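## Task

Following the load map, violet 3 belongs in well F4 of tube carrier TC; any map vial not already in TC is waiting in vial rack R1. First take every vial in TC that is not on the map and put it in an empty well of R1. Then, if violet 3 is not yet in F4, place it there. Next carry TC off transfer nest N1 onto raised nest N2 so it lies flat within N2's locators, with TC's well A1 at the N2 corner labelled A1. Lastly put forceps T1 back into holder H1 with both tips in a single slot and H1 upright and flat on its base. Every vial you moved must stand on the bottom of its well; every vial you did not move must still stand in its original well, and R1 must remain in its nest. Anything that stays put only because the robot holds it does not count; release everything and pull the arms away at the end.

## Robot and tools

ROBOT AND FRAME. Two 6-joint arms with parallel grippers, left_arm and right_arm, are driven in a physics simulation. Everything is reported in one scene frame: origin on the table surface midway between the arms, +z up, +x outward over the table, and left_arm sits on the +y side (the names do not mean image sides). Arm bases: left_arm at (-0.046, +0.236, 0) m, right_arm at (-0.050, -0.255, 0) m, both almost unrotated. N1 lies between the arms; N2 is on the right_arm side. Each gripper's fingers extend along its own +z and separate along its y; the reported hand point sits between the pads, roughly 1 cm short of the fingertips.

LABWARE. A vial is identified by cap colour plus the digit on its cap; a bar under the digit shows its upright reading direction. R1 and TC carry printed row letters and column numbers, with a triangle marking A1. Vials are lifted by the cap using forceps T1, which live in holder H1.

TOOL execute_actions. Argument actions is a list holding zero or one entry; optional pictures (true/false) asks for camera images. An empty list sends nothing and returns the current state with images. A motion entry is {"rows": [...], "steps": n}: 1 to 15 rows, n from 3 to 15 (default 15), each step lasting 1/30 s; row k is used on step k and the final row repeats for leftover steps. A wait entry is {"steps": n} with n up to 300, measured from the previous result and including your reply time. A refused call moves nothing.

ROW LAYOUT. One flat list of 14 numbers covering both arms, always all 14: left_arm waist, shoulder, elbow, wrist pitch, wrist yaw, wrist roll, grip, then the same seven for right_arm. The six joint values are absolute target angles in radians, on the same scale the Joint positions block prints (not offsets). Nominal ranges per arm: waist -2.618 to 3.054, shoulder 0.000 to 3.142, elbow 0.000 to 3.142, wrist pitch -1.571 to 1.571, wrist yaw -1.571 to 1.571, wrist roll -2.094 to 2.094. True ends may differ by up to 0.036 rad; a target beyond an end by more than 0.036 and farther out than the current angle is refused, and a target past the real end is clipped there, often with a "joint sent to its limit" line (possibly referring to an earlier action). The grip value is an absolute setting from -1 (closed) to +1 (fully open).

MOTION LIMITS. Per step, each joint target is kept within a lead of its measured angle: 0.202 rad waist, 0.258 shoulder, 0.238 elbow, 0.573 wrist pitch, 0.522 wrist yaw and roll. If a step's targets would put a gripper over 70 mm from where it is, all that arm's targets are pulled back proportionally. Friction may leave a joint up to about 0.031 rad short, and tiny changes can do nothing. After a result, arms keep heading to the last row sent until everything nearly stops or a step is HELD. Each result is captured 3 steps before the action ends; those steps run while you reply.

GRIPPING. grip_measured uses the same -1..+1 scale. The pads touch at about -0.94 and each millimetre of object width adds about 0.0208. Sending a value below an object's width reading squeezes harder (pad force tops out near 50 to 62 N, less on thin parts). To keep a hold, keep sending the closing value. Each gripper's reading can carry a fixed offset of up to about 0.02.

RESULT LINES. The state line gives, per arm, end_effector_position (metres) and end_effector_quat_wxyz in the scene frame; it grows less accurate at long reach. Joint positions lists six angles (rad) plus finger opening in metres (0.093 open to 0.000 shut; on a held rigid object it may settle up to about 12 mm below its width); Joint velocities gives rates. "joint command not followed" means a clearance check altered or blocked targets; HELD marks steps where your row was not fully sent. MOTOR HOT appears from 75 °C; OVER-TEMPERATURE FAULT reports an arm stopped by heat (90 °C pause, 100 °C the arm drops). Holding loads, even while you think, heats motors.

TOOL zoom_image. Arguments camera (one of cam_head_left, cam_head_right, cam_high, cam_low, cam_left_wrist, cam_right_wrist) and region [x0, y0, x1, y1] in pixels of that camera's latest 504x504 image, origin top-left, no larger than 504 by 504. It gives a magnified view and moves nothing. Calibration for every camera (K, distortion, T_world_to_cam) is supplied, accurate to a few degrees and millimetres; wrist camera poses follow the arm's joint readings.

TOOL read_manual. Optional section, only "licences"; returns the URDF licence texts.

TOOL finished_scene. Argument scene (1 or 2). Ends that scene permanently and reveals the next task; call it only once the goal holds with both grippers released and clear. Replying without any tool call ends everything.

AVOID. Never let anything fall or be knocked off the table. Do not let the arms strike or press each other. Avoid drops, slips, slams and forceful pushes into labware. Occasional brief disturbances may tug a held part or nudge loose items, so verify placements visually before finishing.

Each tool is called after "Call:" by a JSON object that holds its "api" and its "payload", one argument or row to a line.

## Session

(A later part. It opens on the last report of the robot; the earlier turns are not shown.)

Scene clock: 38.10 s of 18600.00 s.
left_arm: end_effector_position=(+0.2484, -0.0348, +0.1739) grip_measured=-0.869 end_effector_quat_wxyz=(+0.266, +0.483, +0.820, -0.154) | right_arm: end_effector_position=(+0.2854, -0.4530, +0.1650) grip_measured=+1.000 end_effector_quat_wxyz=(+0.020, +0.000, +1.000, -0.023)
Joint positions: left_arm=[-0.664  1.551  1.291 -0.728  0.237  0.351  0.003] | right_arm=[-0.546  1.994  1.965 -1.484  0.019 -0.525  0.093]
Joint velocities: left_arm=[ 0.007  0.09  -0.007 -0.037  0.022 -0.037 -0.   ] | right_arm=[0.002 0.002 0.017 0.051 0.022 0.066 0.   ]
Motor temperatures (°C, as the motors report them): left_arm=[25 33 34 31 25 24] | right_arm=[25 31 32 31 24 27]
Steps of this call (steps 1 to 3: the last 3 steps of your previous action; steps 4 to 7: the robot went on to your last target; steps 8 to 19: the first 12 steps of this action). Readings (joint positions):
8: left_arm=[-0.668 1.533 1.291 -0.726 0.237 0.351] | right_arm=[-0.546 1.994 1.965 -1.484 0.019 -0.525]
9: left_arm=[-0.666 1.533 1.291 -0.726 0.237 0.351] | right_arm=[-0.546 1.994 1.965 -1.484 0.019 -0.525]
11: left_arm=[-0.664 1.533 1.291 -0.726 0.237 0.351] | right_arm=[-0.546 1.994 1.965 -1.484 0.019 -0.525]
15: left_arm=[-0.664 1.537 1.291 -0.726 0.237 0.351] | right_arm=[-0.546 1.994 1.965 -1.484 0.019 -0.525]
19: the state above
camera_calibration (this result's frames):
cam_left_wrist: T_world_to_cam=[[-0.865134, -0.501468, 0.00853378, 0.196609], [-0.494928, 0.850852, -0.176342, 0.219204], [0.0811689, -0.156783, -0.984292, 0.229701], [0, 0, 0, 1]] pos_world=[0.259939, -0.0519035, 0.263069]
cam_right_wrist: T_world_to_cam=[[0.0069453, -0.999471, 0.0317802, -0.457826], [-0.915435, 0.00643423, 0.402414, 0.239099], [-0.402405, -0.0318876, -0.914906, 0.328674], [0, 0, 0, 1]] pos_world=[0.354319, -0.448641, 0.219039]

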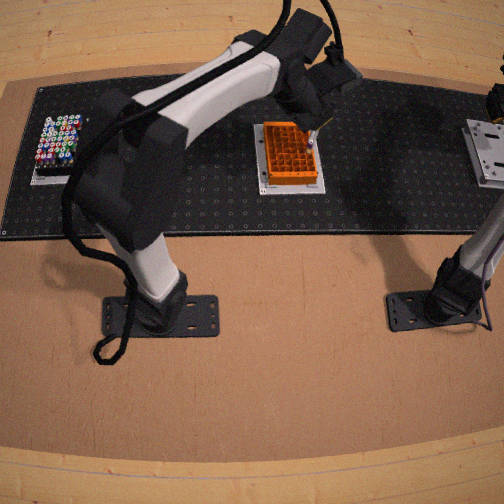

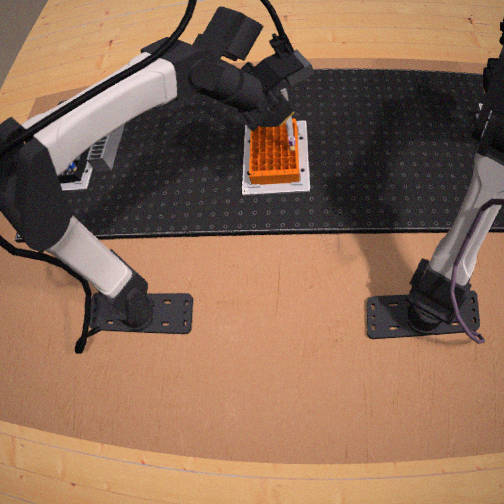

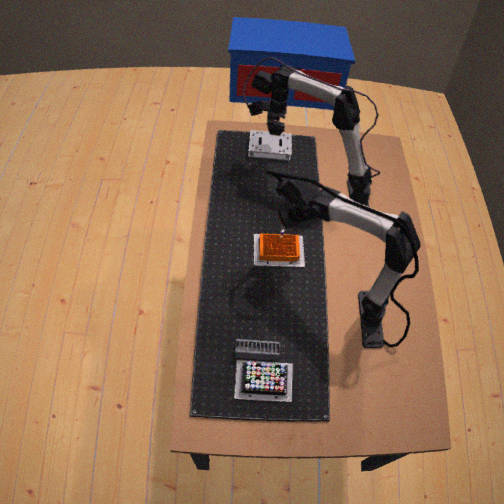

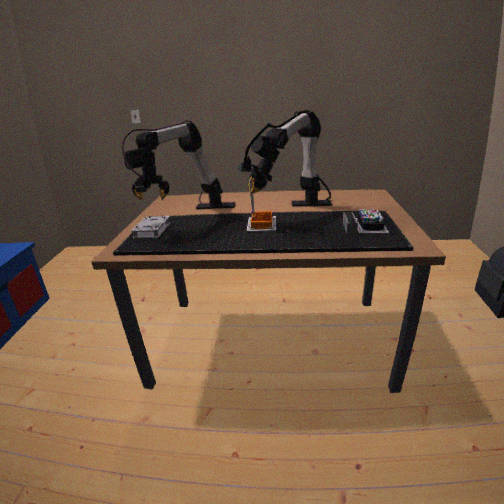

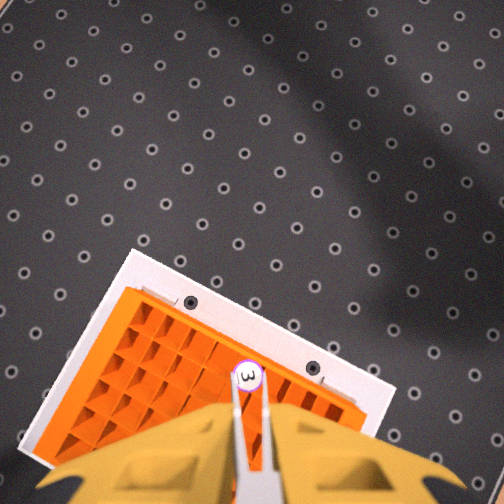

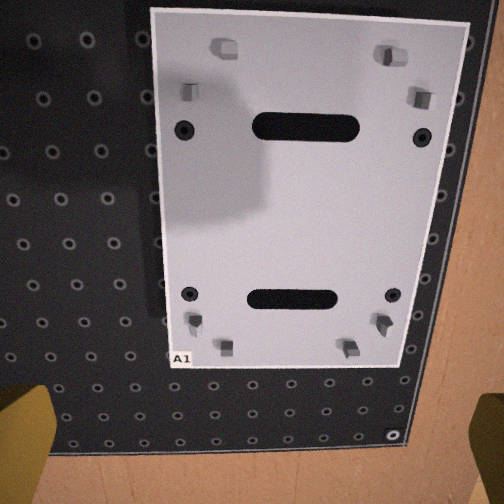

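Call:
{"api": "execute_actions", "payload": {
  "actions": [
    {"rows":[[-0.66,1.582,1.28,-0.735,0.234,0.351,-0.88,-0.55,2.0,1.98,-1.5,0.01,-0.53,1],[-0.66,1.585,1.28,-0.735,0.234,0.351,-0.88,-0.55,2.0,1.98,-1.5,0.01,-0.53,1],[-0.66,1.588,1.28,-0.735,0.234,0.351,-0.88,-0.55,2.0,1.98,-1.5,0.01,-0.53,1]],"steps":12}
  ]
}}

Call:
{"api": "execute_actions", "payload": {
  "actions": [
    {"rows":[[-0.66,1.57,1.28,-0.735,0.234,0.351,-0.85,-0.55,2.0,1.98,-1.5,0.01,-0.53,1],[-0.66,1.57,1.28,-0.735,0.234,0.351,-0.82,-0.55,2.0,1.98,-1.5,0.01,-0.53,1],[-0.66,1.57,1.28,-0.735,0.234,0.351,-0.79,-0.55,2.0,1.98,-1.5,0.01,-0.53,1],[-0.66,1.57,1.28,-0.735,0.234,0.351,-0.75,-0.55,2.0,1.98,-1.5,0.01,-0.53,1],[-0.66,1.57,1.28,-0.735,0.234,0.351,-0.75,-0.55,2.0,1.98,-1.5,0.01,-0.53,1],[-0.66,1.57,1.28,-0.735,0.234,0.351,-0.75,-0.55,2.0,1.98,-1.5,0.01,-0.53,1],[-0.66,1.54,1.28,-0.735,0.234,0.351,-0.75,-0.55,2.0,1.98,-1.5,0.01,-0.53,1],[-0.66,1.525,1.28,-0.735,0.234,0.351,-0.75,-0.55,2.0,1.98,-1.5,0.01,-0.53,1],[-0.66,1.51,1.28,-0.735,0.234,0.351,-0.75,-0.55,2.0,1.98,-1.5,0.01,-0.53,1],[-0.66,1.49,1.28,-0.735,0.234,0.351,-0.75,-0.55,2.0,1.98,-1.5,0.01,-0.53,1],[-0.66,1.47,1.28,-0.735,0.234,0.351,-0.75,-0.55,2.0,1.98,-1.5,0.01,-0.53,1],[-0.66,1.45,1.28,-0.735,0.234,0.351,-0.75,-0.55,2.0,1.98,-1.5,0.01,-0.53,1]],"steps":15}
  ],
  "pictures": true
}}

Call:
{"api": "zoom_image", "payload": {
  "camera": "cam_head_left",
  "region": [270,110,340,180]
}}

Scene clock: 38.70 s of 18600.00 s.
left_arm: end_effector_position=(+0.2489, -0.0349, +0.1664) grip_measured=-0.869 end_effector_quat_wxyz=(+0.256, +0.484, +0.823, -0.152) | right_arm: end_effector_position=(+0.2854, -0.4530, +0.1650) grip_measured=+1.000 end_effector_quat_wxyz=(+0.020, +0.000, +1.000, -0.023)
Joint positions: left_arm=[-0.664  1.57   1.291 -0.731  0.236  0.351  0.003] | right_arm=[-0.546  1.994  1.965 -1.484  0.019 -0.525  0.093]
Joint velocities: left_arm=[-0.002  0.012 -0.017  0.051 -0.081 -0.037 -0.   ] | right_arm=[ 0.012 -0.027  0.002  0.007 -0.095  0.037  0.   ]
Motor temperatures (°C, as the motors report them): left_arm=[25 33 34 31 25 24] | right_arm=[25 31 32 31 24 27]
Steps of this call (steps 1 to 3: the last 3 steps of your previous action; steps 4 to 9: the robot went on to your last target; steps 10 to 18: the first 9 steps of this action). Readings (joint positions):
10: left_arm=[-0.664 1.556 1.291 -0.731 0.237 0.351] | right_arm=[-0.546 1.994 1.965 -1.484 0.019 -0.525]
11: left_arm=[-0.664 1.556 1.291 -0.731 0.237 0.351] | right_arm=[-0.546 1.994 1.965 -1.484 0.019 -0.525]
13: left_arm=[-0.664 1.559 1.291 -0.731 0.237 0.351] | right_arm=[-0.546 1.994 1.965 -1.484 0.019 -0.525]
17: left_arm=[-0.664 1.569 1.291 -0.731 0.236 0.351] | right_arm=[-0.546 1.994 1.965 -1.484 0.019 -0.525]
18: the state above

Scene clock: 39.20 s of 18600.00 s.
left_arm: end_effector_position=(+0.2458, -0.0326, +0.1815) grip_measured=-0.753 end_effector_quat_wxyz=(+0.274, +0.483, +0.817, -0.154) | right_arm: end_effector_position=(+0.2854, -0.4530, +0.1650) grip_measured=+1.000 end_effector_quat_wxyz=(+0.020, +0.000, +1.000, -0.023)
Joint positions: left_arm=[-0.664  1.525  1.287 -0.732  0.236  0.351  0.009] | right_arm=[-0.546  1.994  1.965 -1.484  0.019 -0.525  0.093]
Joint velocities: left_arm=[ 0.007 -0.54  -0.061 -0.007 -0.066  0.037 -0.001] | right_arm=[ 0.002 -0.012  0.007  0.007 -0.022 -0.037  0.   ]
Motor temperatures (°C, as the motors report them): left_arm=[25 33 34 31 25 24] | right_arm=[25 31 32 31 24 27]
Steps of this call (steps 1 to 3: the last 3 steps of your previous action; steps 4 to 15: the first 12 steps of this action). Readings (joint positions):
4: left_arm=[-0.664 1.570 1.291 -0.731 0.236 0.351] | right_arm=[-0.546 1.994 1.965 -1.484 0.019 -0.525]
5: left_arm=[-0.664 1.570 1.291 -0.731 0.236 0.351] | right_arm=[-0.546 1.994 1.965 -1.484 0.019 -0.525]
7: left_arm=[-0.664 1.570 1.291 -0.731 0.236 0.351] | right_arm=[-0.546 1.994 1.965 -1.484 0.019 -0.525]
11: left_arm=[-0.664 1.569 1.291 -0.731 0.236 0.351] | right_arm=[-0.546 1.994 1.965 -1.484 0.019 -0.525]
15: the state above
camera_calibration (this result's frames):
cam_left_wrist: T_world_to_cam=[[-0.864882, -0.501974, 0.000946668, 0.196692], [-0.49284, 0.848782, -0.191513, 0.21958], [0.0953312, -0.166103, -0.98149, 0.233437], [0, 0, 0, 1]] pos_world=[0.25608, -0.0488662, 0.270982]
cam_right_wrist: T_world_to_cam=[[0.0069453, -0.999471, 0.0317802, -0.457826], [-0.915435, 0.00643423, 0.402414, 0.239099], [-0.402405, -0.0318876, -0.914906, 0.328674], [0, 0, 0, 1]] pos_world=[0.354319, -0.448641, 0.219039]

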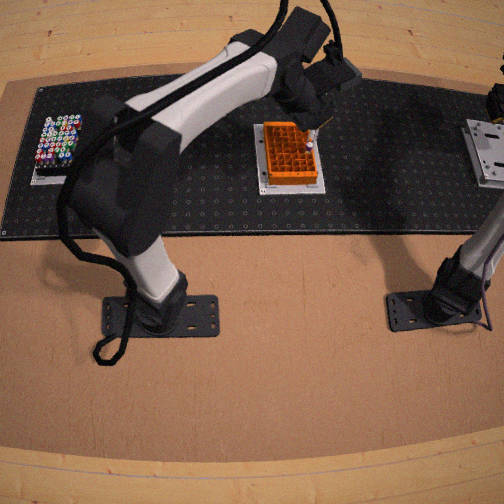

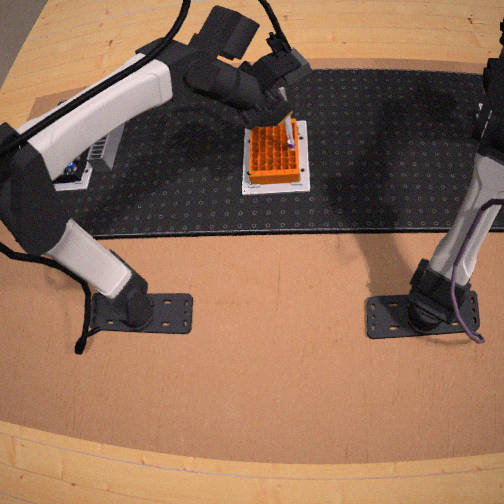

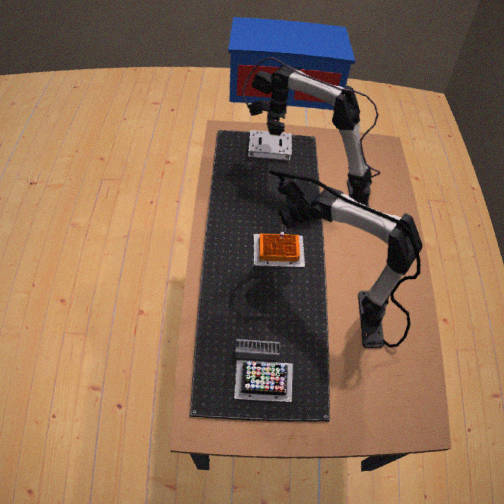

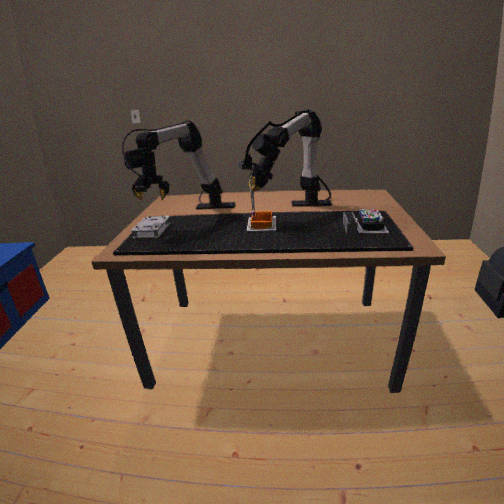

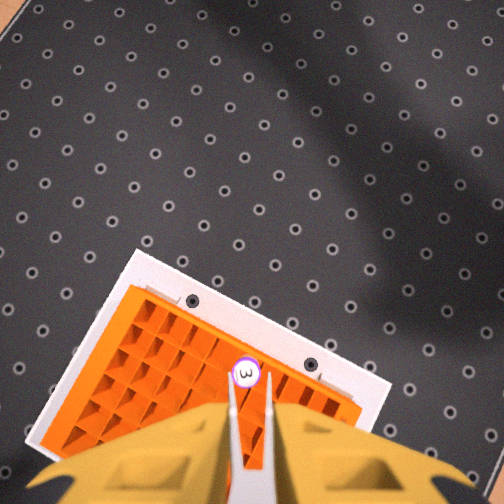

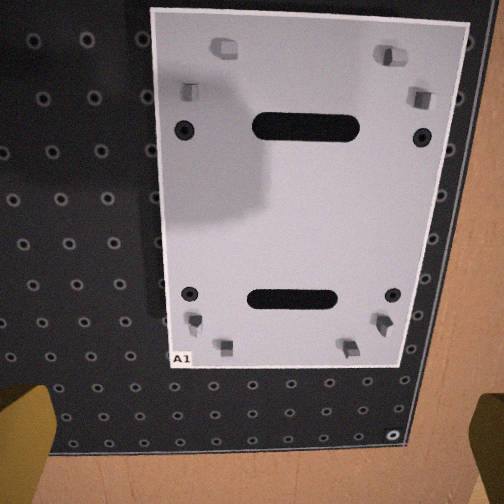

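Region (270, 110, 340, 180) of cam_head_left's 504x504 image, scaled by 7.200, with more detail than that image has.

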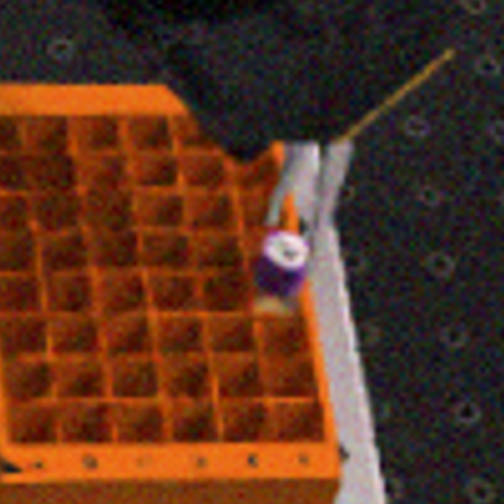

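Call:
{"api": "execute_actions", "payload": {
  "actions": [
    {"rows":[[-0.63,1.46,1.29,-0.74,0.234,0.351,-0.8,-0.53,2.0,1.98,-1.5,0.01,-0.51,1],[-0.58,1.47,1.31,-0.74,0.234,0.351,-0.8,-0.5,2.0,1.98,-1.5,0.01,-0.48,1],[-0.52,1.48,1.33,-0.75,0.234,0.351,-0.8,-0.46,2.0,1.98,-1.5,0.01,-0.44,1],[-0.45,1.49,1.34,-0.75,0.234,0.351,-0.8,-0.42,2.0,1.98,-1.5,0.01,-0.40,1],[-0.38,1.50,1.35,-0.75,0.234,0.351,-0.8,-0.37,2.0,1.98,-1.5,0.01,-0.35,1],[-0.31,1.51,1.36,-0.75,0.234,0.351,-0.8,-0.32,2.0,1.98,-1.5,0.01,-0.30,1],[-0.24,1.52,1.37,-0.75,0.234,0.351,-0.8,-0.27,2.0,1.98,-1.5,0.01,-0.25,1],[-0.17,1.53,1.38,-0.75,0.234,0.351,-0.8,-0.22,2.0,1.98,-1.5,0.01,-0.20,1],[-0.10,1.54,1.39,-0.75,0.234,0.351,-0.8,-0.17,2.0,1.98,-1.5,0.01,-0.15,1],[-0.03,1.55,1.40,-0.75,0.234,0.351,-0.8,-0.12,2.0,1.98,-1.5,0.01,-0.10,1],[0.04,1.56,1.41,-0.75,0.234,0.351,-0.8,-0.07,2.0,1.98,-1.5,0.01,-0.05,1],[0.11,1.57,1.42,-0.75,0.234,0.351,-0.8,-0.02,2.0,1.98,-1.5,0.01,0.0,1],[0.18,1.58,1.43,-0.75,0.234,0.351,-0.8,0.03,2.0,1.98,-1.5,0.01,0.05,1],[0.24,1.59,1.44,-0.75,0.234,0.351,-0.8,0.08,2.0,1.98,-1.5,0.01,0.10,1],[0.29,1.60,1.45,-0.75,0.234,0.351,-0.8,0.13,2.0,1.98,-1.5,0.01,0.15,1]],"steps":15}
  ]
}}

Call:
{"api": "execute_actions", "payload": {
  "actions": [
    {"rows":[[0.33,1.62,1.46,-0.76,0.226,0.355,-0.8,0.19,2.01,1.99,-1.5,0.01,0.21,1],[0.36,1.64,1.47,-0.77,0.226,0.355,-0.8,0.25,2.02,1.99,-1.5,0.01,0.27,1],[0.38,1.66,1.48,-0.77,0.226,0.355,-0.8,0.31,2.03,2.0,-1.5,0.01,0.33,1],[0.385,1.675,1.48,-0.77,0.226,0.355,-0.8,0.37,2.04,2.0,-1.5,0.01,0.39,1],[0.385,1.675,1.48,-0.77,0.226,0.355,-0.8,0.43,2.05,2.01,-1.5,0.01,0.45,1],[0.385,1.675,1.48,-0.77,0.226,0.355,-0.8,0.49,2.06,2.01,-1.5,0.01,0.51,1],[0.385,1.675,1.48,-0.77,0.226,0.355,-0.8,0.55,2.07,2.02,-1.5,0.01,0.57,1],[0.385,1.675,1.48,-0.77,0.226,0.355,-0.8,0.60,2.08,2.02,-1.5,0.01,0.62,1],[0.385,1.675,1.48,-0.77,0.226,0.355,-0.8,0.64,2.09,2.03,-1.5,0.01,0.66,1],[0.385,1.675,1.48,-0.77,0.226,0.355,-0.8,0.67,2.10,2.035,-1.5,0.01,0.69,1],[0.385,1.675,1.48,-0.77,0.226,0.355,-0.8,0.69,2.105,2.04,-1.5,0.01,0.705,1]],"steps":15}
  ]
}}

Call:
{"api": "execute_actions", "payload": {
  "actions": [
    {"steps":8}
  ],
  "pictures": true
}}

Call:
{"api": "zoom_image", "payload": {
  "camera": "cam_left_wrist",
  "region": [150,280,350,430]
}}

Scene clock: 40.23 s of 18600.00 s.
left_arm: end_effector_position=(+0.3613, +0.1725, +0.2113) grip_measured=-0.797 end_effector_quat_wxyz=(+0.339, +0.228, +0.911, -0.064) | right_arm: end_effector_position=(+0.3376, -0.2923, +0.1650) grip_measured=+1.000 end_effector_quat_wxyz=(+0.027, -0.054, +0.998, -0.014)
Joint positions: left_arm=[-0.076  1.54   1.38  -0.743  0.241  0.351  0.007] | right_arm=[-0.108  1.994  1.965 -1.484  0.02  -0.196  0.093]
Joint velocities: left_arm=[ 1.829  0.315  0.256 -0.037 -0.037 -0.037 -0.   ] | right_arm=[ 1.541 -0.002  0.002 -0.022 -0.066  1.209  0.   ]
Motor temperatures (°C, as the motors report them): left_arm=[25 33 34 31 25 24] | right_arm=[25 32 32 31 24 27]
Steps of this call (steps 1 to 3: the last 3 steps of your previous action; steps 4 to 19: the robot went on to your last target; steps 20 to 31: the first 12 steps of this action). Readings (joint positions):
20: left_arm=[-0.662 1.460 1.287 -0.734 0.236 0.351] | right_arm=[-0.545 1.994 1.965 -1.484 0.019 -0.524]
21: left_arm=[-0.652 1.460 1.287 -0.734 0.239 0.351] | right_arm=[-0.542 1.994 1.965 -1.484 0.020 -0.517]
23: left_arm=[-0.588 1.464 1.297 -0.742 0.247 0.351] | right_arm=[-0.513 1.994 1.965 -1.484 0.022 -0.486]
27: left_arm=[-0.338 1.496 1.342 -0.743 0.246 0.351] | right_arm=[-0.341 1.994 1.965 -1.484 0.025 -0.363]
31: the state above

Scene clock: 40.73 s of 18600.00 s.
left_arm: end_effector_position=(+0.3647, +0.3780, +0.1871) grip_measured=-0.797 end_effector_quat_wxyz=(+0.312, +0.001, +0.950, +0.015) | right_arm: end_effector_position=(+0.2571, +0.0066, +0.1455) grip_measured=+1.000 end_effector_quat_wxyz=(+0.011, -0.076, +0.997, +0.005)
Joint positions: left_arm=[ 0.396  1.671  1.461 -0.76   0.216  0.351  0.007] | right_arm=[ 0.687  2.083  2.02  -1.484  0.005  0.556  0.093]
Joint velocities: left_arm=[-0.042 -0.007 -0.002 -0.022  0.022  0.022 -0.001] | right_arm=[ 0.926  0.247  0.032 -0.066 -0.198  0.974  0.   ]
Motor temperatures (°C, as the motors report them): left_arm=[25 33 34 31 25 24] | right_arm=[25 32 32 31 24 27]
Steps of this call (steps 1 to 3: the last 3 steps of your previous action; steps 4 to 15: the first 12 steps of this action). Readings (joint positions):
4: left_arm=[0.180 1.583 1.417 -0.743 0.237 0.351] | right_arm=[0.096 1.994 1.966 -1.484 0.015 -0.008]
5: left_arm=[0.242 1.596 1.429 -0.744 0.236 0.351] | right_arm=[0.147 1.996 1.969 -1.484 0.015 0.044]
7: left_arm=[0.348 1.628 1.453 -0.745 0.227 0.351] | right_arm=[0.254 2.003 1.981 -1.484 0.016 0.152]
11: left_arm=[0.406 1.667 1.461 -0.752 0.213 0.351] | right_arm=[0.492 2.038 2.004 -1.484 0.015 0.374]
15: the state above

Scene clock: 41.00 s of 18600.00 s.
left_arm: end_effector_position=(+0.3645, +0.3776, +0.1870) grip_measured=-0.797 end_effector_quat_wxyz=(+0.311, +0.001, +0.950, +0.014) | right_arm: end_effector_position=(+0.2545, +0.0110, +0.1420) grip_measured=+1.000 end_effector_quat_wxyz=(+0.005, -0.021, +1.000, +0.005)
Joint positions: left_arm=[ 0.396  1.671  1.461 -0.761  0.217  0.351  0.007] | right_arm=[ 0.697  2.095  2.024 -1.485 -0.     0.676  0.093]
Joint velocities: left_arm=[ 0.012 -0.002 -0.007 -0.081 -0.051 -0.037  0.   ] | right_arm=[-0.144 -0.007  0.022 -0.022  0.022  0.139  0.   ]
Motor temperatures (°C, as the motors report them): left_arm=[25 33 34 31 25 24] | right_arm=[25 32 32 31 24 27]
Kept back: nothing.
Steps of this call (steps 1 to 3: the last 3 steps of your previous action; steps 4 to 8: the robot went on to your last target). Readings (joint positions):
1: left_arm=[0.396 1.671 1.461 -0.760 0.216 0.351] | right_arm=[0.712 2.090 2.020 -1.484 0.001 0.584]
2: left_arm=[0.396 1.671 1.461 -0.761 0.216 0.351] | right_arm=[0.725 2.094 2.020 -1.484 -0.002 0.606]
4: left_arm=[0.396 1.671 1.461 -0.761 0.217 0.351] | right_arm=[0.724 2.095 2.020 -1.484 -0.004 0.639]
8: the state above
camera_calibration (this result's frames):
cam_left_wrist: T_world_to_cam=[[0.0255475, -0.999583, -0.0134294, 0.371262], [-0.982443, -0.0226215, -0.185186, 0.437239], [0.184805, 0.0179246, -0.982612, 0.193694], [0, 0, 0, 1]] pos_world=[0.384282, 0.377526, 0.276283]
cam_right_wrist: T_world_to_cam=[[0.0503751, -0.998458, -0.0233275, 0.00359112], [-0.901776, -0.0555114, 0.428623, 0.210592], [-0.429257, -0.000555725, -0.903182, 0.314801], [0, 0, 0, 1]] pos_world=[0.324856, 0.0154508, 0.194142]

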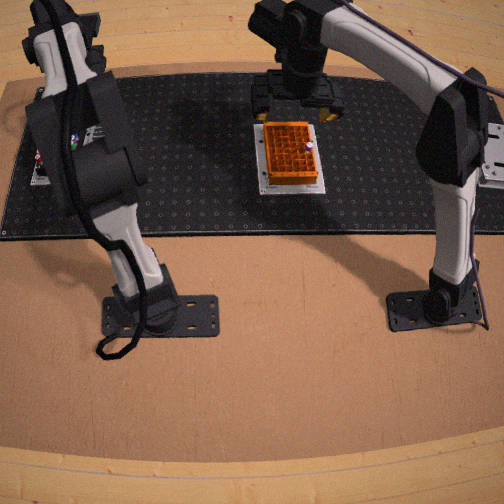

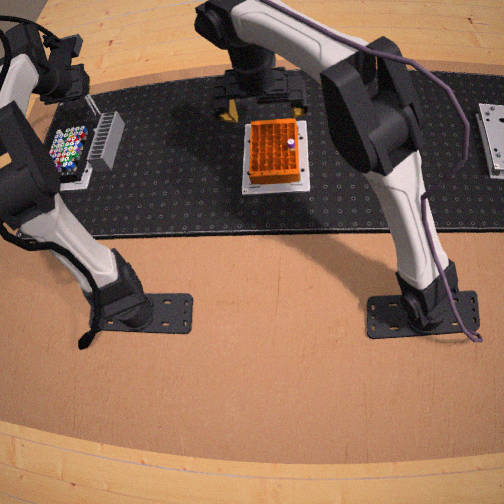

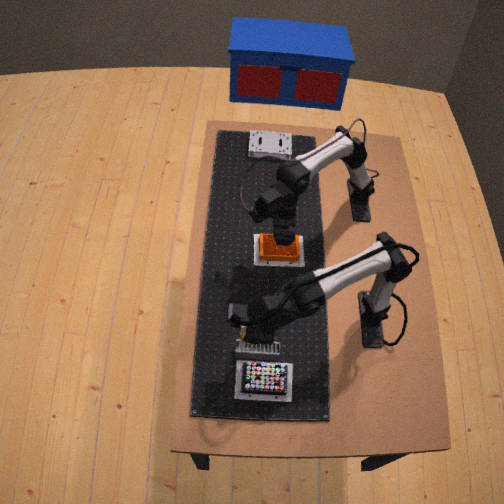

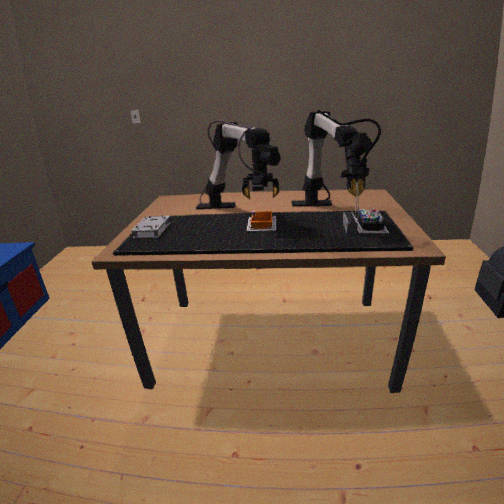

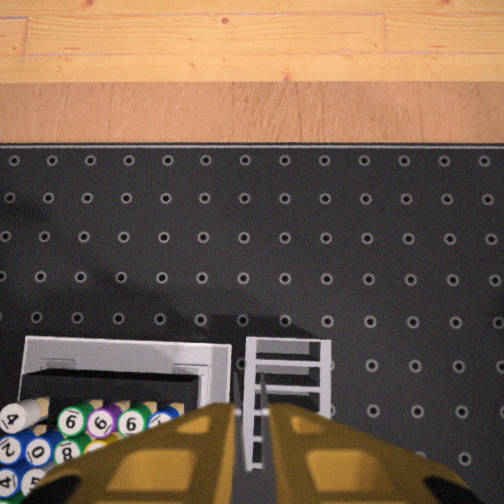

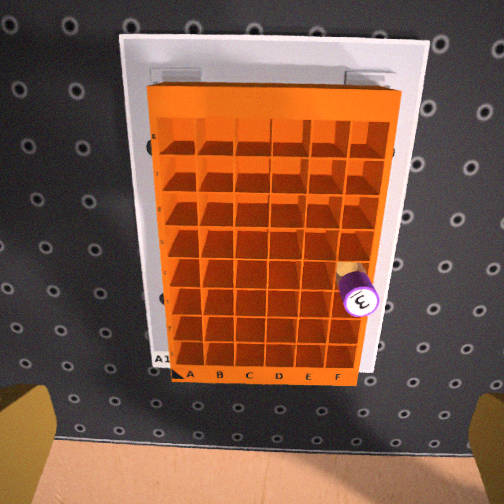

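Region (150, 280, 350, 430) of cam_left_wrist's 504x504 image, scaled by 2.520, with more detail than that image has; it fills the top 378 rows of this view, and the rest is white.

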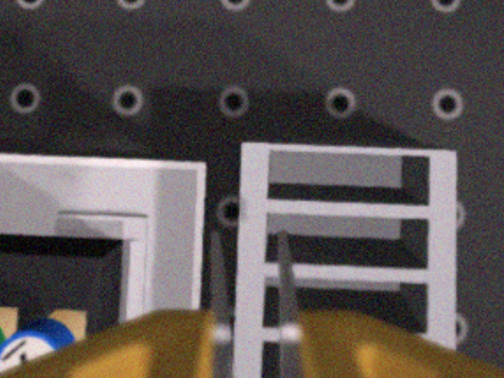

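Call:
{"api": "execute_actions", "payload": {
  "actions": [
    {"rows":[[0.37,1.675,1.48,-0.77,0.226,0.33,-0.8,0.675,2.09,2.0,-1.46,0.01,0.705,1],[0.36,1.675,1.48,-0.77,0.226,0.32,-0.8,0.675,2.09,1.975,-1.435,0.01,0.705,1],[0.35,1.675,1.48,-0.77,0.226,0.31,-0.8,0.675,2.09,1.95,-1.41,0.01,0.705,1],[0.34,1.675,1.48,-0.77,0.226,0.30,-0.8,0.675,2.09,1.925,-1.385,0.01,0.705,1],[0.338,1.675,1.48,-0.77,0.226,0.30,-0.8,0.675,2.09,1.90,-1.36,0.01,0.705,1],[0.338,1.675,1.48,-0.77,0.226,0.30,-0.8,0.675,2.09,1.875,-1.335,0.01,0.705,1],[0.338,1.675,1.48,-0.77,0.226,0.30,-0.8,0.675,2.09,1.85,-1.31,0.01,0.705,1],[0.338,1.675,1.48,-0.77,0.226,0.30,-0.8,0.675,2.09,1.825,-1.285,0.01,0.705,1],[0.338,1.675,1.48,-0.77,0.226,0.30,-0.8,0.675,2.09,1.80,-1.26,0.01,0.705,1],[0.338,1.675,1.48,-0.77,0.226,0.30,-0.8,0.675,2.09,1.79,-1.25,0.01,0.705,1]],"steps":15}
  ]
}}

Call:
{"api": "execute_actions", "payload": {
  "actions": [
    {"steps":8}
  ],
  "pictures": true
}}

Call:
{"api": "zoom_image", "payload": {
  "camera": "cam_left_wrist",
  "region": [150,280,350,430]
}}

Scene clock: 41.70 s of 18600.00 s.
left_arm: end_effector_position=(+0.3714, +0.3557, +0.1871) grip_measured=-0.797 end_effector_quat_wxyz=(+0.312, +0.006, +0.950, -0.002) | right_arm: end_effector_position=(+0.2522, +0.0007, +0.0917) grip_measured=+1.000 end_effector_quat_wxyz=(-0.009, -0.002, +1.000, -0.009)
Joint positions: left_arm=[ 0.344  1.671  1.461 -0.761  0.22   0.31   0.007] | right_arm=[ 0.682  2.086  1.81  -1.321  0.002  0.699  0.093]
Joint velocities: left_arm=[-0.002  0.007 -0.007  0.007 -0.022 -0.081 -0.001] | right_arm=[-0.012 -0.007 -0.256  0.212 -0.095  0.037  0.   ]
Motor temperatures (°C, as the motors report them): left_arm=[25 33 34 31 25 24] | right_arm=[25 32 32 31 24 27]
Steps of this call (steps 1 to 9: the robot went on to your last target; steps 10 to 21: the first 12 steps of this action). Readings (joint positions):
10: left_arm=[0.395 1.671 1.461 -0.761 0.217 0.349] | right_arm=[0.691 2.095 2.024 -1.484 0.002 0.698]
11: left_arm=[0.392 1.671 1.461 -0.761 0.217 0.344] | right_arm=[0.690 2.094 2.020 -1.479 0.002 0.698]
13: left_arm=[0.377 1.671 1.461 -0.761 0.217 0.333] | right_arm=[0.687 2.089 1.991 -1.454 0.002 0.698]
17: left_arm=[0.346 1.671 1.461 -0.761 0.219 0.317] | right_arm=[0.682 2.086 1.893 -1.383 0.002 0.699]
21: the state above

Scene clock: 41.97 s of 18600.00 s.
left_arm: end_effector_position=(+0.3714, +0.3557, +0.1871) grip_measured=-0.797 end_effector_quat_wxyz=(+0.312, +0.004, +0.950, -0.003) | right_arm: end_effector_position=(+0.2594, +0.0068, +0.0901) grip_measured=+1.000 end_effector_quat_wxyz=(+0.006, -0.002, +1.000, +0.003)
Joint positions: left_arm=[ 0.344  1.671  1.461 -0.761  0.22   0.306  0.007] | right_arm=[ 0.682  2.086  1.804 -1.275  0.002  0.7    0.093]
Joint velocities: left_arm=[ 0.007  0.012  0.007  0.051  0.051 -0.037  0.001] | right_arm=[-0.027 -0.002  0.002  0.081  0.022  0.022  0.   ]
Motor temperatures (°C, as the motors report them): left_arm=[25 33 34 31 25 24] | right_arm=[25 32 32 31 24 27]
Kept back: nothing.
Steps of this call (steps 1 to 3: the last 3 steps of your previous action; steps 4 to 8: the robot went on to your last target). Readings (joint positions):
1: left_arm=[0.344 1.671 1.461 -0.761 0.220 0.309] | right_arm=[0.682 2.086 1.805 -1.314 0.002 0.699]
2: left_arm=[0.344 1.671 1.461 -0.761 0.220 0.308] | right_arm=[0.682 2.086 1.804 -1.306 0.002 0.700]
4: left_arm=[0.344 1.671 1.461 -0.761 0.220 0.307] | right_arm=[0.682 2.086 1.804 -1.291 0.002 0.700]
8: the state above
camera_calibration (this result's frames):
cam_left_wrist: T_world_to_cam=[[0.00869752, -0.999833, 0.0160864, 0.350037], [-0.982452, -0.0115415, -0.18616, 0.439788], [0.186315, -0.0141849, -0.982388, 0.203731], [0, 0, 0, 1]] pos_world=[0.391068, 0.357944, 0.276383]
cam_right_wrist: T_world_to_cam=[[0.0118509, -0.999718, -0.0205601, 0.00774152], [-0.90339, -0.0195189, 0.428375, 0.237166], [-0.428656, 0.0134972, -0.903367, 0.26981], [0, 0, 0, 1]] pos_world=[0.329817, 0.00872691, 0.1423]

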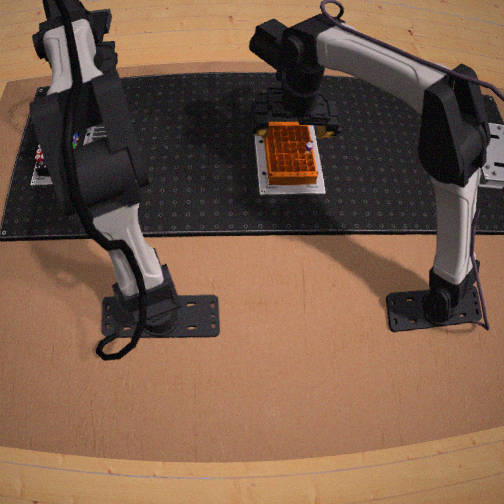

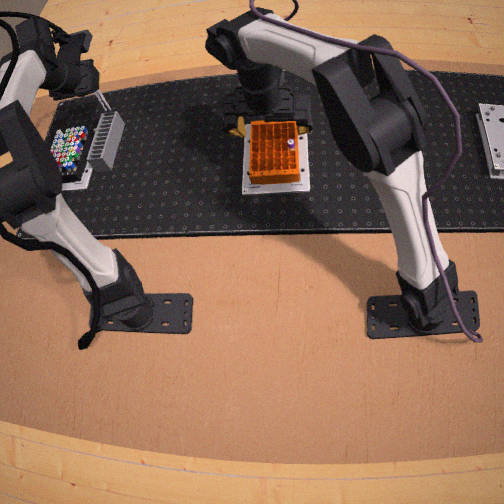

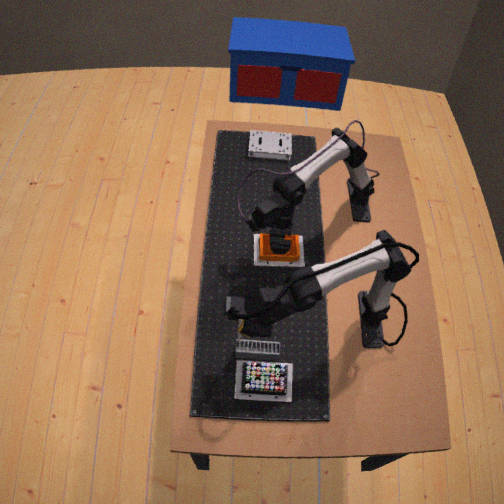

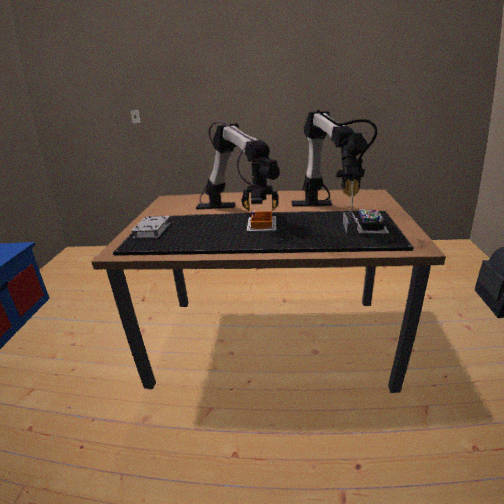

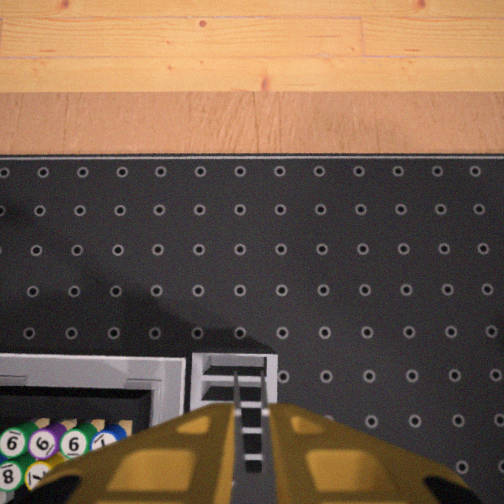

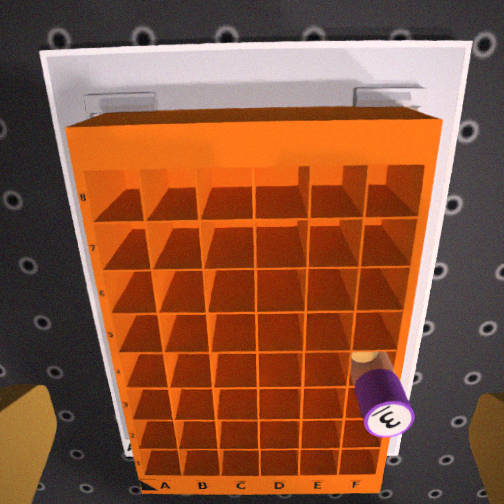

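Region (150, 280, 350, 430) of cam_left_wrist's 504x504 image, scaled by 2.520, with more detail than that image has; it fills the top 378 rows of this view, and the rest is white.

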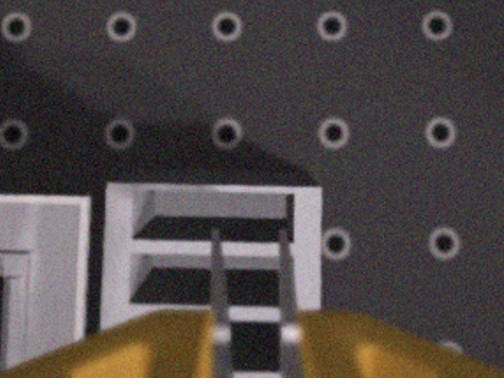

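Call:
{"api": "execute_actions", "payload": {
  "actions": [
    {"rows":[[0.366,1.675,1.45,-0.735,0.226,0.34,-0.8,0.675,2.10,1.79,-1.23,0.01,0.675,1],[0.37,1.675,1.445,-0.73,0.226,0.34,-0.8,0.675,2.103,1.78,-1.215,0.01,0.675,1],[0.37,1.675,1.44,-0.725,0.226,0.34,-0.8,0.675,2.106,1.77,-1.20,0.01,0.675,1],[0.37,1.675,1.435,-0.72,0.226,0.34,-0.8,0.675,2.109,1.76,-1.19,0.01,0.675,1],[0.37,1.675,1.43,-0.715,0.226,0.34,-0.8,0.675,2.112,1.75,-1.178,0.01,0.675,1],[0.37,1.675,1.425,-0.71,0.226,0.34,-0.8,0.675,2.115,1.74,-1.166,0.01,0.675,1],[0.37,1.675,1.42,-0.705,0.226,0.34,-0.8,0.675,2.118,1.73,-1.154,0.01,0.675,1],[0.37,1.675,1.415,-0.70,0.226,0.34,-0.8,0.675,2.121,1.72,-1.142,0.01,0.675,1],[0.37,1.675,1.415,-0.70,0.226,0.34,-0.8,0.675,2.124,1.71,-1.13,0.01,0.675,1],[0.37,1.675,1.415,-0.70,0.226,0.34,-0.8,0.675,2.127,1.70,-1.12,0.01,0.675,1],[0.37,1.675,1.415,-0.70,0.226,0.34,-0.8,0.675,2.13,1.69,-1.115,0.01,0.675,1],[0.37,1.675,1.415,-0.70,0.226,0.34,-0.8,0.675,2.13,1.68,-1.112,0.01,0.675,1],[0.37,1.675,1.415,-0.70,0.226,0.34,-0.8,0.675,2.13,1.67,-1.112,0.01,0.675,1]],"steps":15}
  ]
}}

Call:
{"api": "execute_actions", "payload": {
  "actions": [
    {"steps":8}
  ],
  "pictures": true
}}

Call:
{"api": "zoom_image", "payload": {
  "camera": "cam_left_wrist",
  "region": [150,280,350,430]
}}

Call:
{"api": "zoom_image", "payload": {
  "camera": "cam_head_right",
  "region": [70,80,150,180]
}}

Scene clock: 42.70 s of 18600.00 s.
left_arm: end_effector_position=(+0.3680, +0.3611, +0.1770) grip_measured=-0.797 end_effector_quat_wxyz=(+0.308, +0.010, +0.951, +0.002) | right_arm: end_effector_position=(+0.2635, +0.0103, +0.0645) grip_measured=+1.000 end_effector_quat_wxyz=(+0.013, -0.011, +1.000, +0.009)
Joint positions: left_arm=[ 0.359  1.671  1.426 -0.735  0.22   0.333  0.007] | right_arm=[ 0.682  2.099  1.721 -1.161  0.002  0.682  0.093]
Joint velocities: left_arm=[ 0.007 -0.002 -0.007  0.022 -0.007  0.022  0.   ] | right_arm=[-0.007  0.095 -0.3    0.3   -0.007 -0.007  0.   ]
Motor temperatures (°C, as the motors report them): left_arm=[25 33 34 31 25 24] | right_arm=[25 32 32 31 24 27]
Steps of this call (steps 1 to 10: the robot went on to your last target; steps 11 to 22: the first 12 steps of this action). Readings (joint positions):
11: left_arm=[0.345 1.671 1.461 -0.761 0.220 0.309] | right_arm=[0.682 2.086 1.804 -1.266 0.002 0.697]
12: left_arm=[0.347 1.671 1.461 -0.761 0.220 0.315] | right_arm=[0.682 2.086 1.804 -1.261 0.002 0.694]
14: left_arm=[0.353 1.671 1.459 -0.756 0.220 0.322] | right_arm=[0.682 2.086 1.798 -1.243 0.002 0.689]
18: left_arm=[0.359 1.671 1.438 -0.739 0.220 0.330] | right_arm=[0.682 2.087 1.762 -1.201 0.002 0.683]
22: the state above

Scene clock: 42.97 s of 18600.00 s.
left_arm: end_effector_position=(+0.3696, +0.3617, +0.1781) grip_measured=-0.797 end_effector_quat_wxyz=(+0.311, +0.011, +0.950, +0.004) | right_arm: end_effector_position=(+0.2599, +0.0072, +0.0499) grip_measured=+1.000 end_effector_quat_wxyz=(+0.003, -0.012, +1.000, +0.001)
Joint positions: left_arm=[ 0.359  1.671  1.426 -0.727  0.22   0.335  0.007] | right_arm=[ 0.682  2.115  1.687 -1.137  0.002  0.68   0.093]
Joint velocities: left_arm=[ 0.002 -0.022 -0.007 -0.051 -0.022  0.022 -0.   ] | right_arm=[-0.002 -0.007 -0.002  0.081 -0.051  0.051  0.   ]
Motor temperatures (°C, as the motors report them): left_arm=[25 33 34 31 25 24] | right_arm=[25 32 32 31 24 27]
Kept back: nothing.
Steps of this call (steps 1 to 3: the last 3 steps of your previous action; steps 4 to 8: the robot went on to your last target). Readings (joint positions):
1: left_arm=[0.359 1.671 1.426 -0.734 0.220 0.334] | right_arm=[0.682 2.103 1.710 -1.153 0.002 0.681]
2: left_arm=[0.359 1.671 1.426 -0.732 0.220 0.334] | right_arm=[0.682 2.106 1.701 -1.148 0.002 0.681]
4: left_arm=[0.359 1.671 1.426 -0.729 0.220 0.334] | right_arm=[0.682 2.112 1.690 -1.144 0.002 0.681]
8: the state above
camera_calibration (this result's frames):
cam_left_wrist: T_world_to_cam=[[-0.000469315, -0.999999, -0.00103419, 0.362721], [-0.982616, 0.000653155, -0.185651, 0.431961], [0.185651, 0.000929083, -0.982615, 0.190178], [0, 0, 0, 1]] pos_world=[0.389315, 0.362262, 0.267441]
cam_right_wrist: T_world_to_cam=[[0.0312077, -0.99938, -0.0162981, 0.00208775], [-0.900768, -0.0351877, 0.432873, 0.254039], [-0.433178, 0.00117178, -0.901307, 0.234894], [0, 0, 0, 1]] pos_world=[0.330516, 0.0107503, 0.101779]

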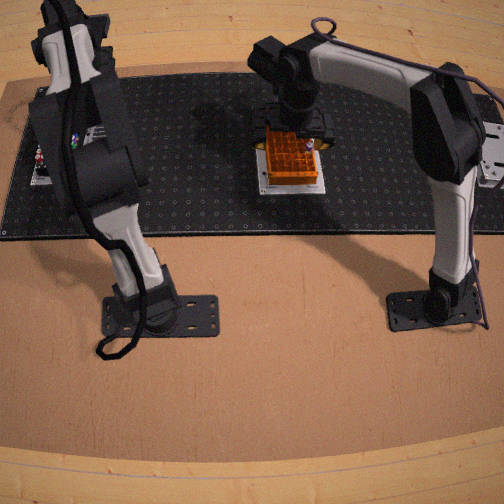

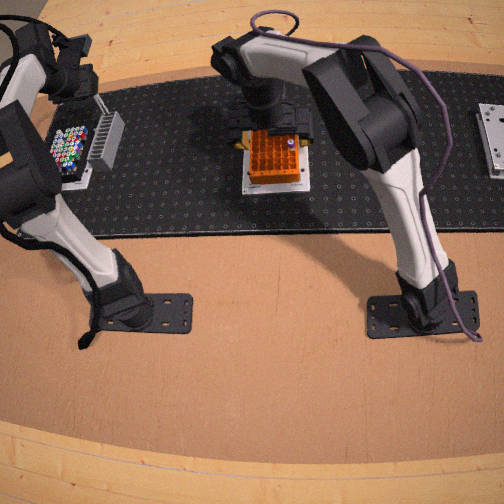

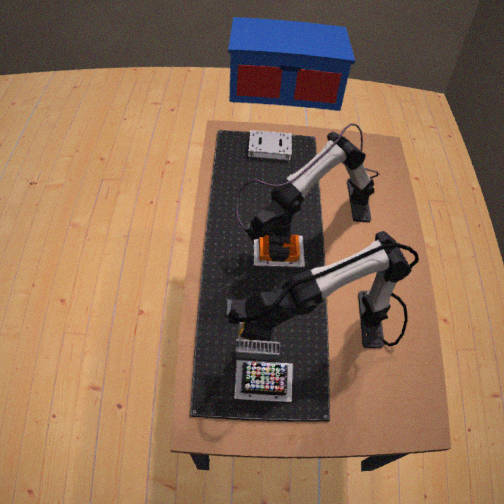

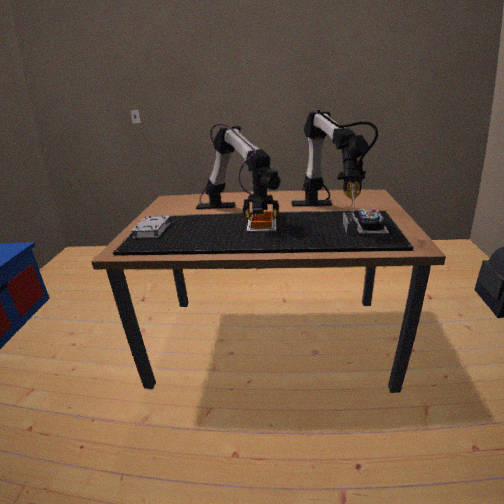

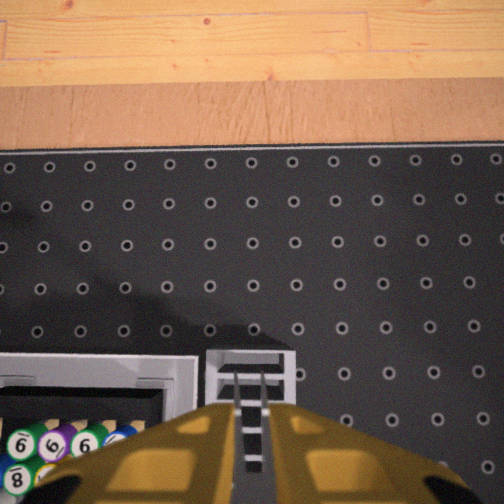

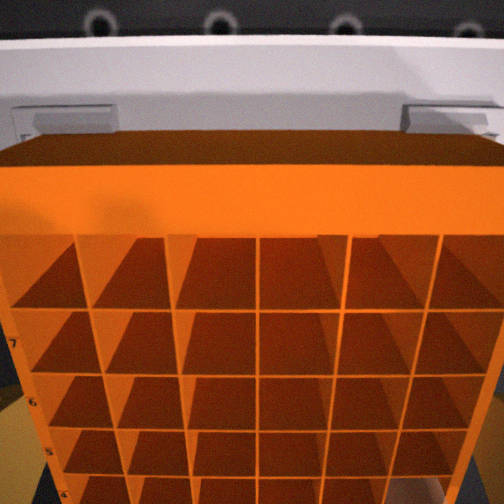

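Region (150, 280, 350, 430) of cam_left_wrist's 504x504 image, scaled by 2.520, with more detail than that image has; it fills the top 378 rows of this view, and the rest is white.

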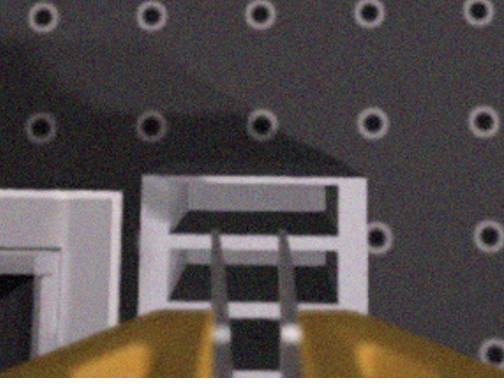

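Region (70, 80, 150, 180) of cam_head_right's 504x504 image, scaled by 5.040, with more detail than that image has; it fills the left 403 columns of this view, and the rest is white.

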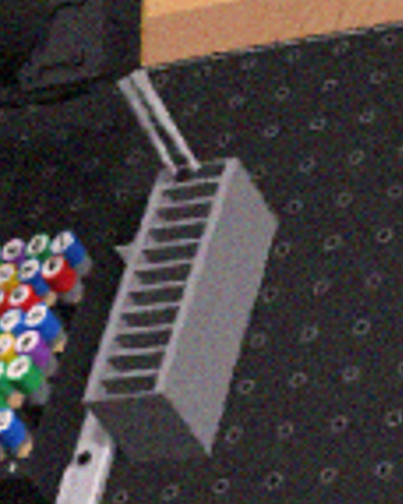

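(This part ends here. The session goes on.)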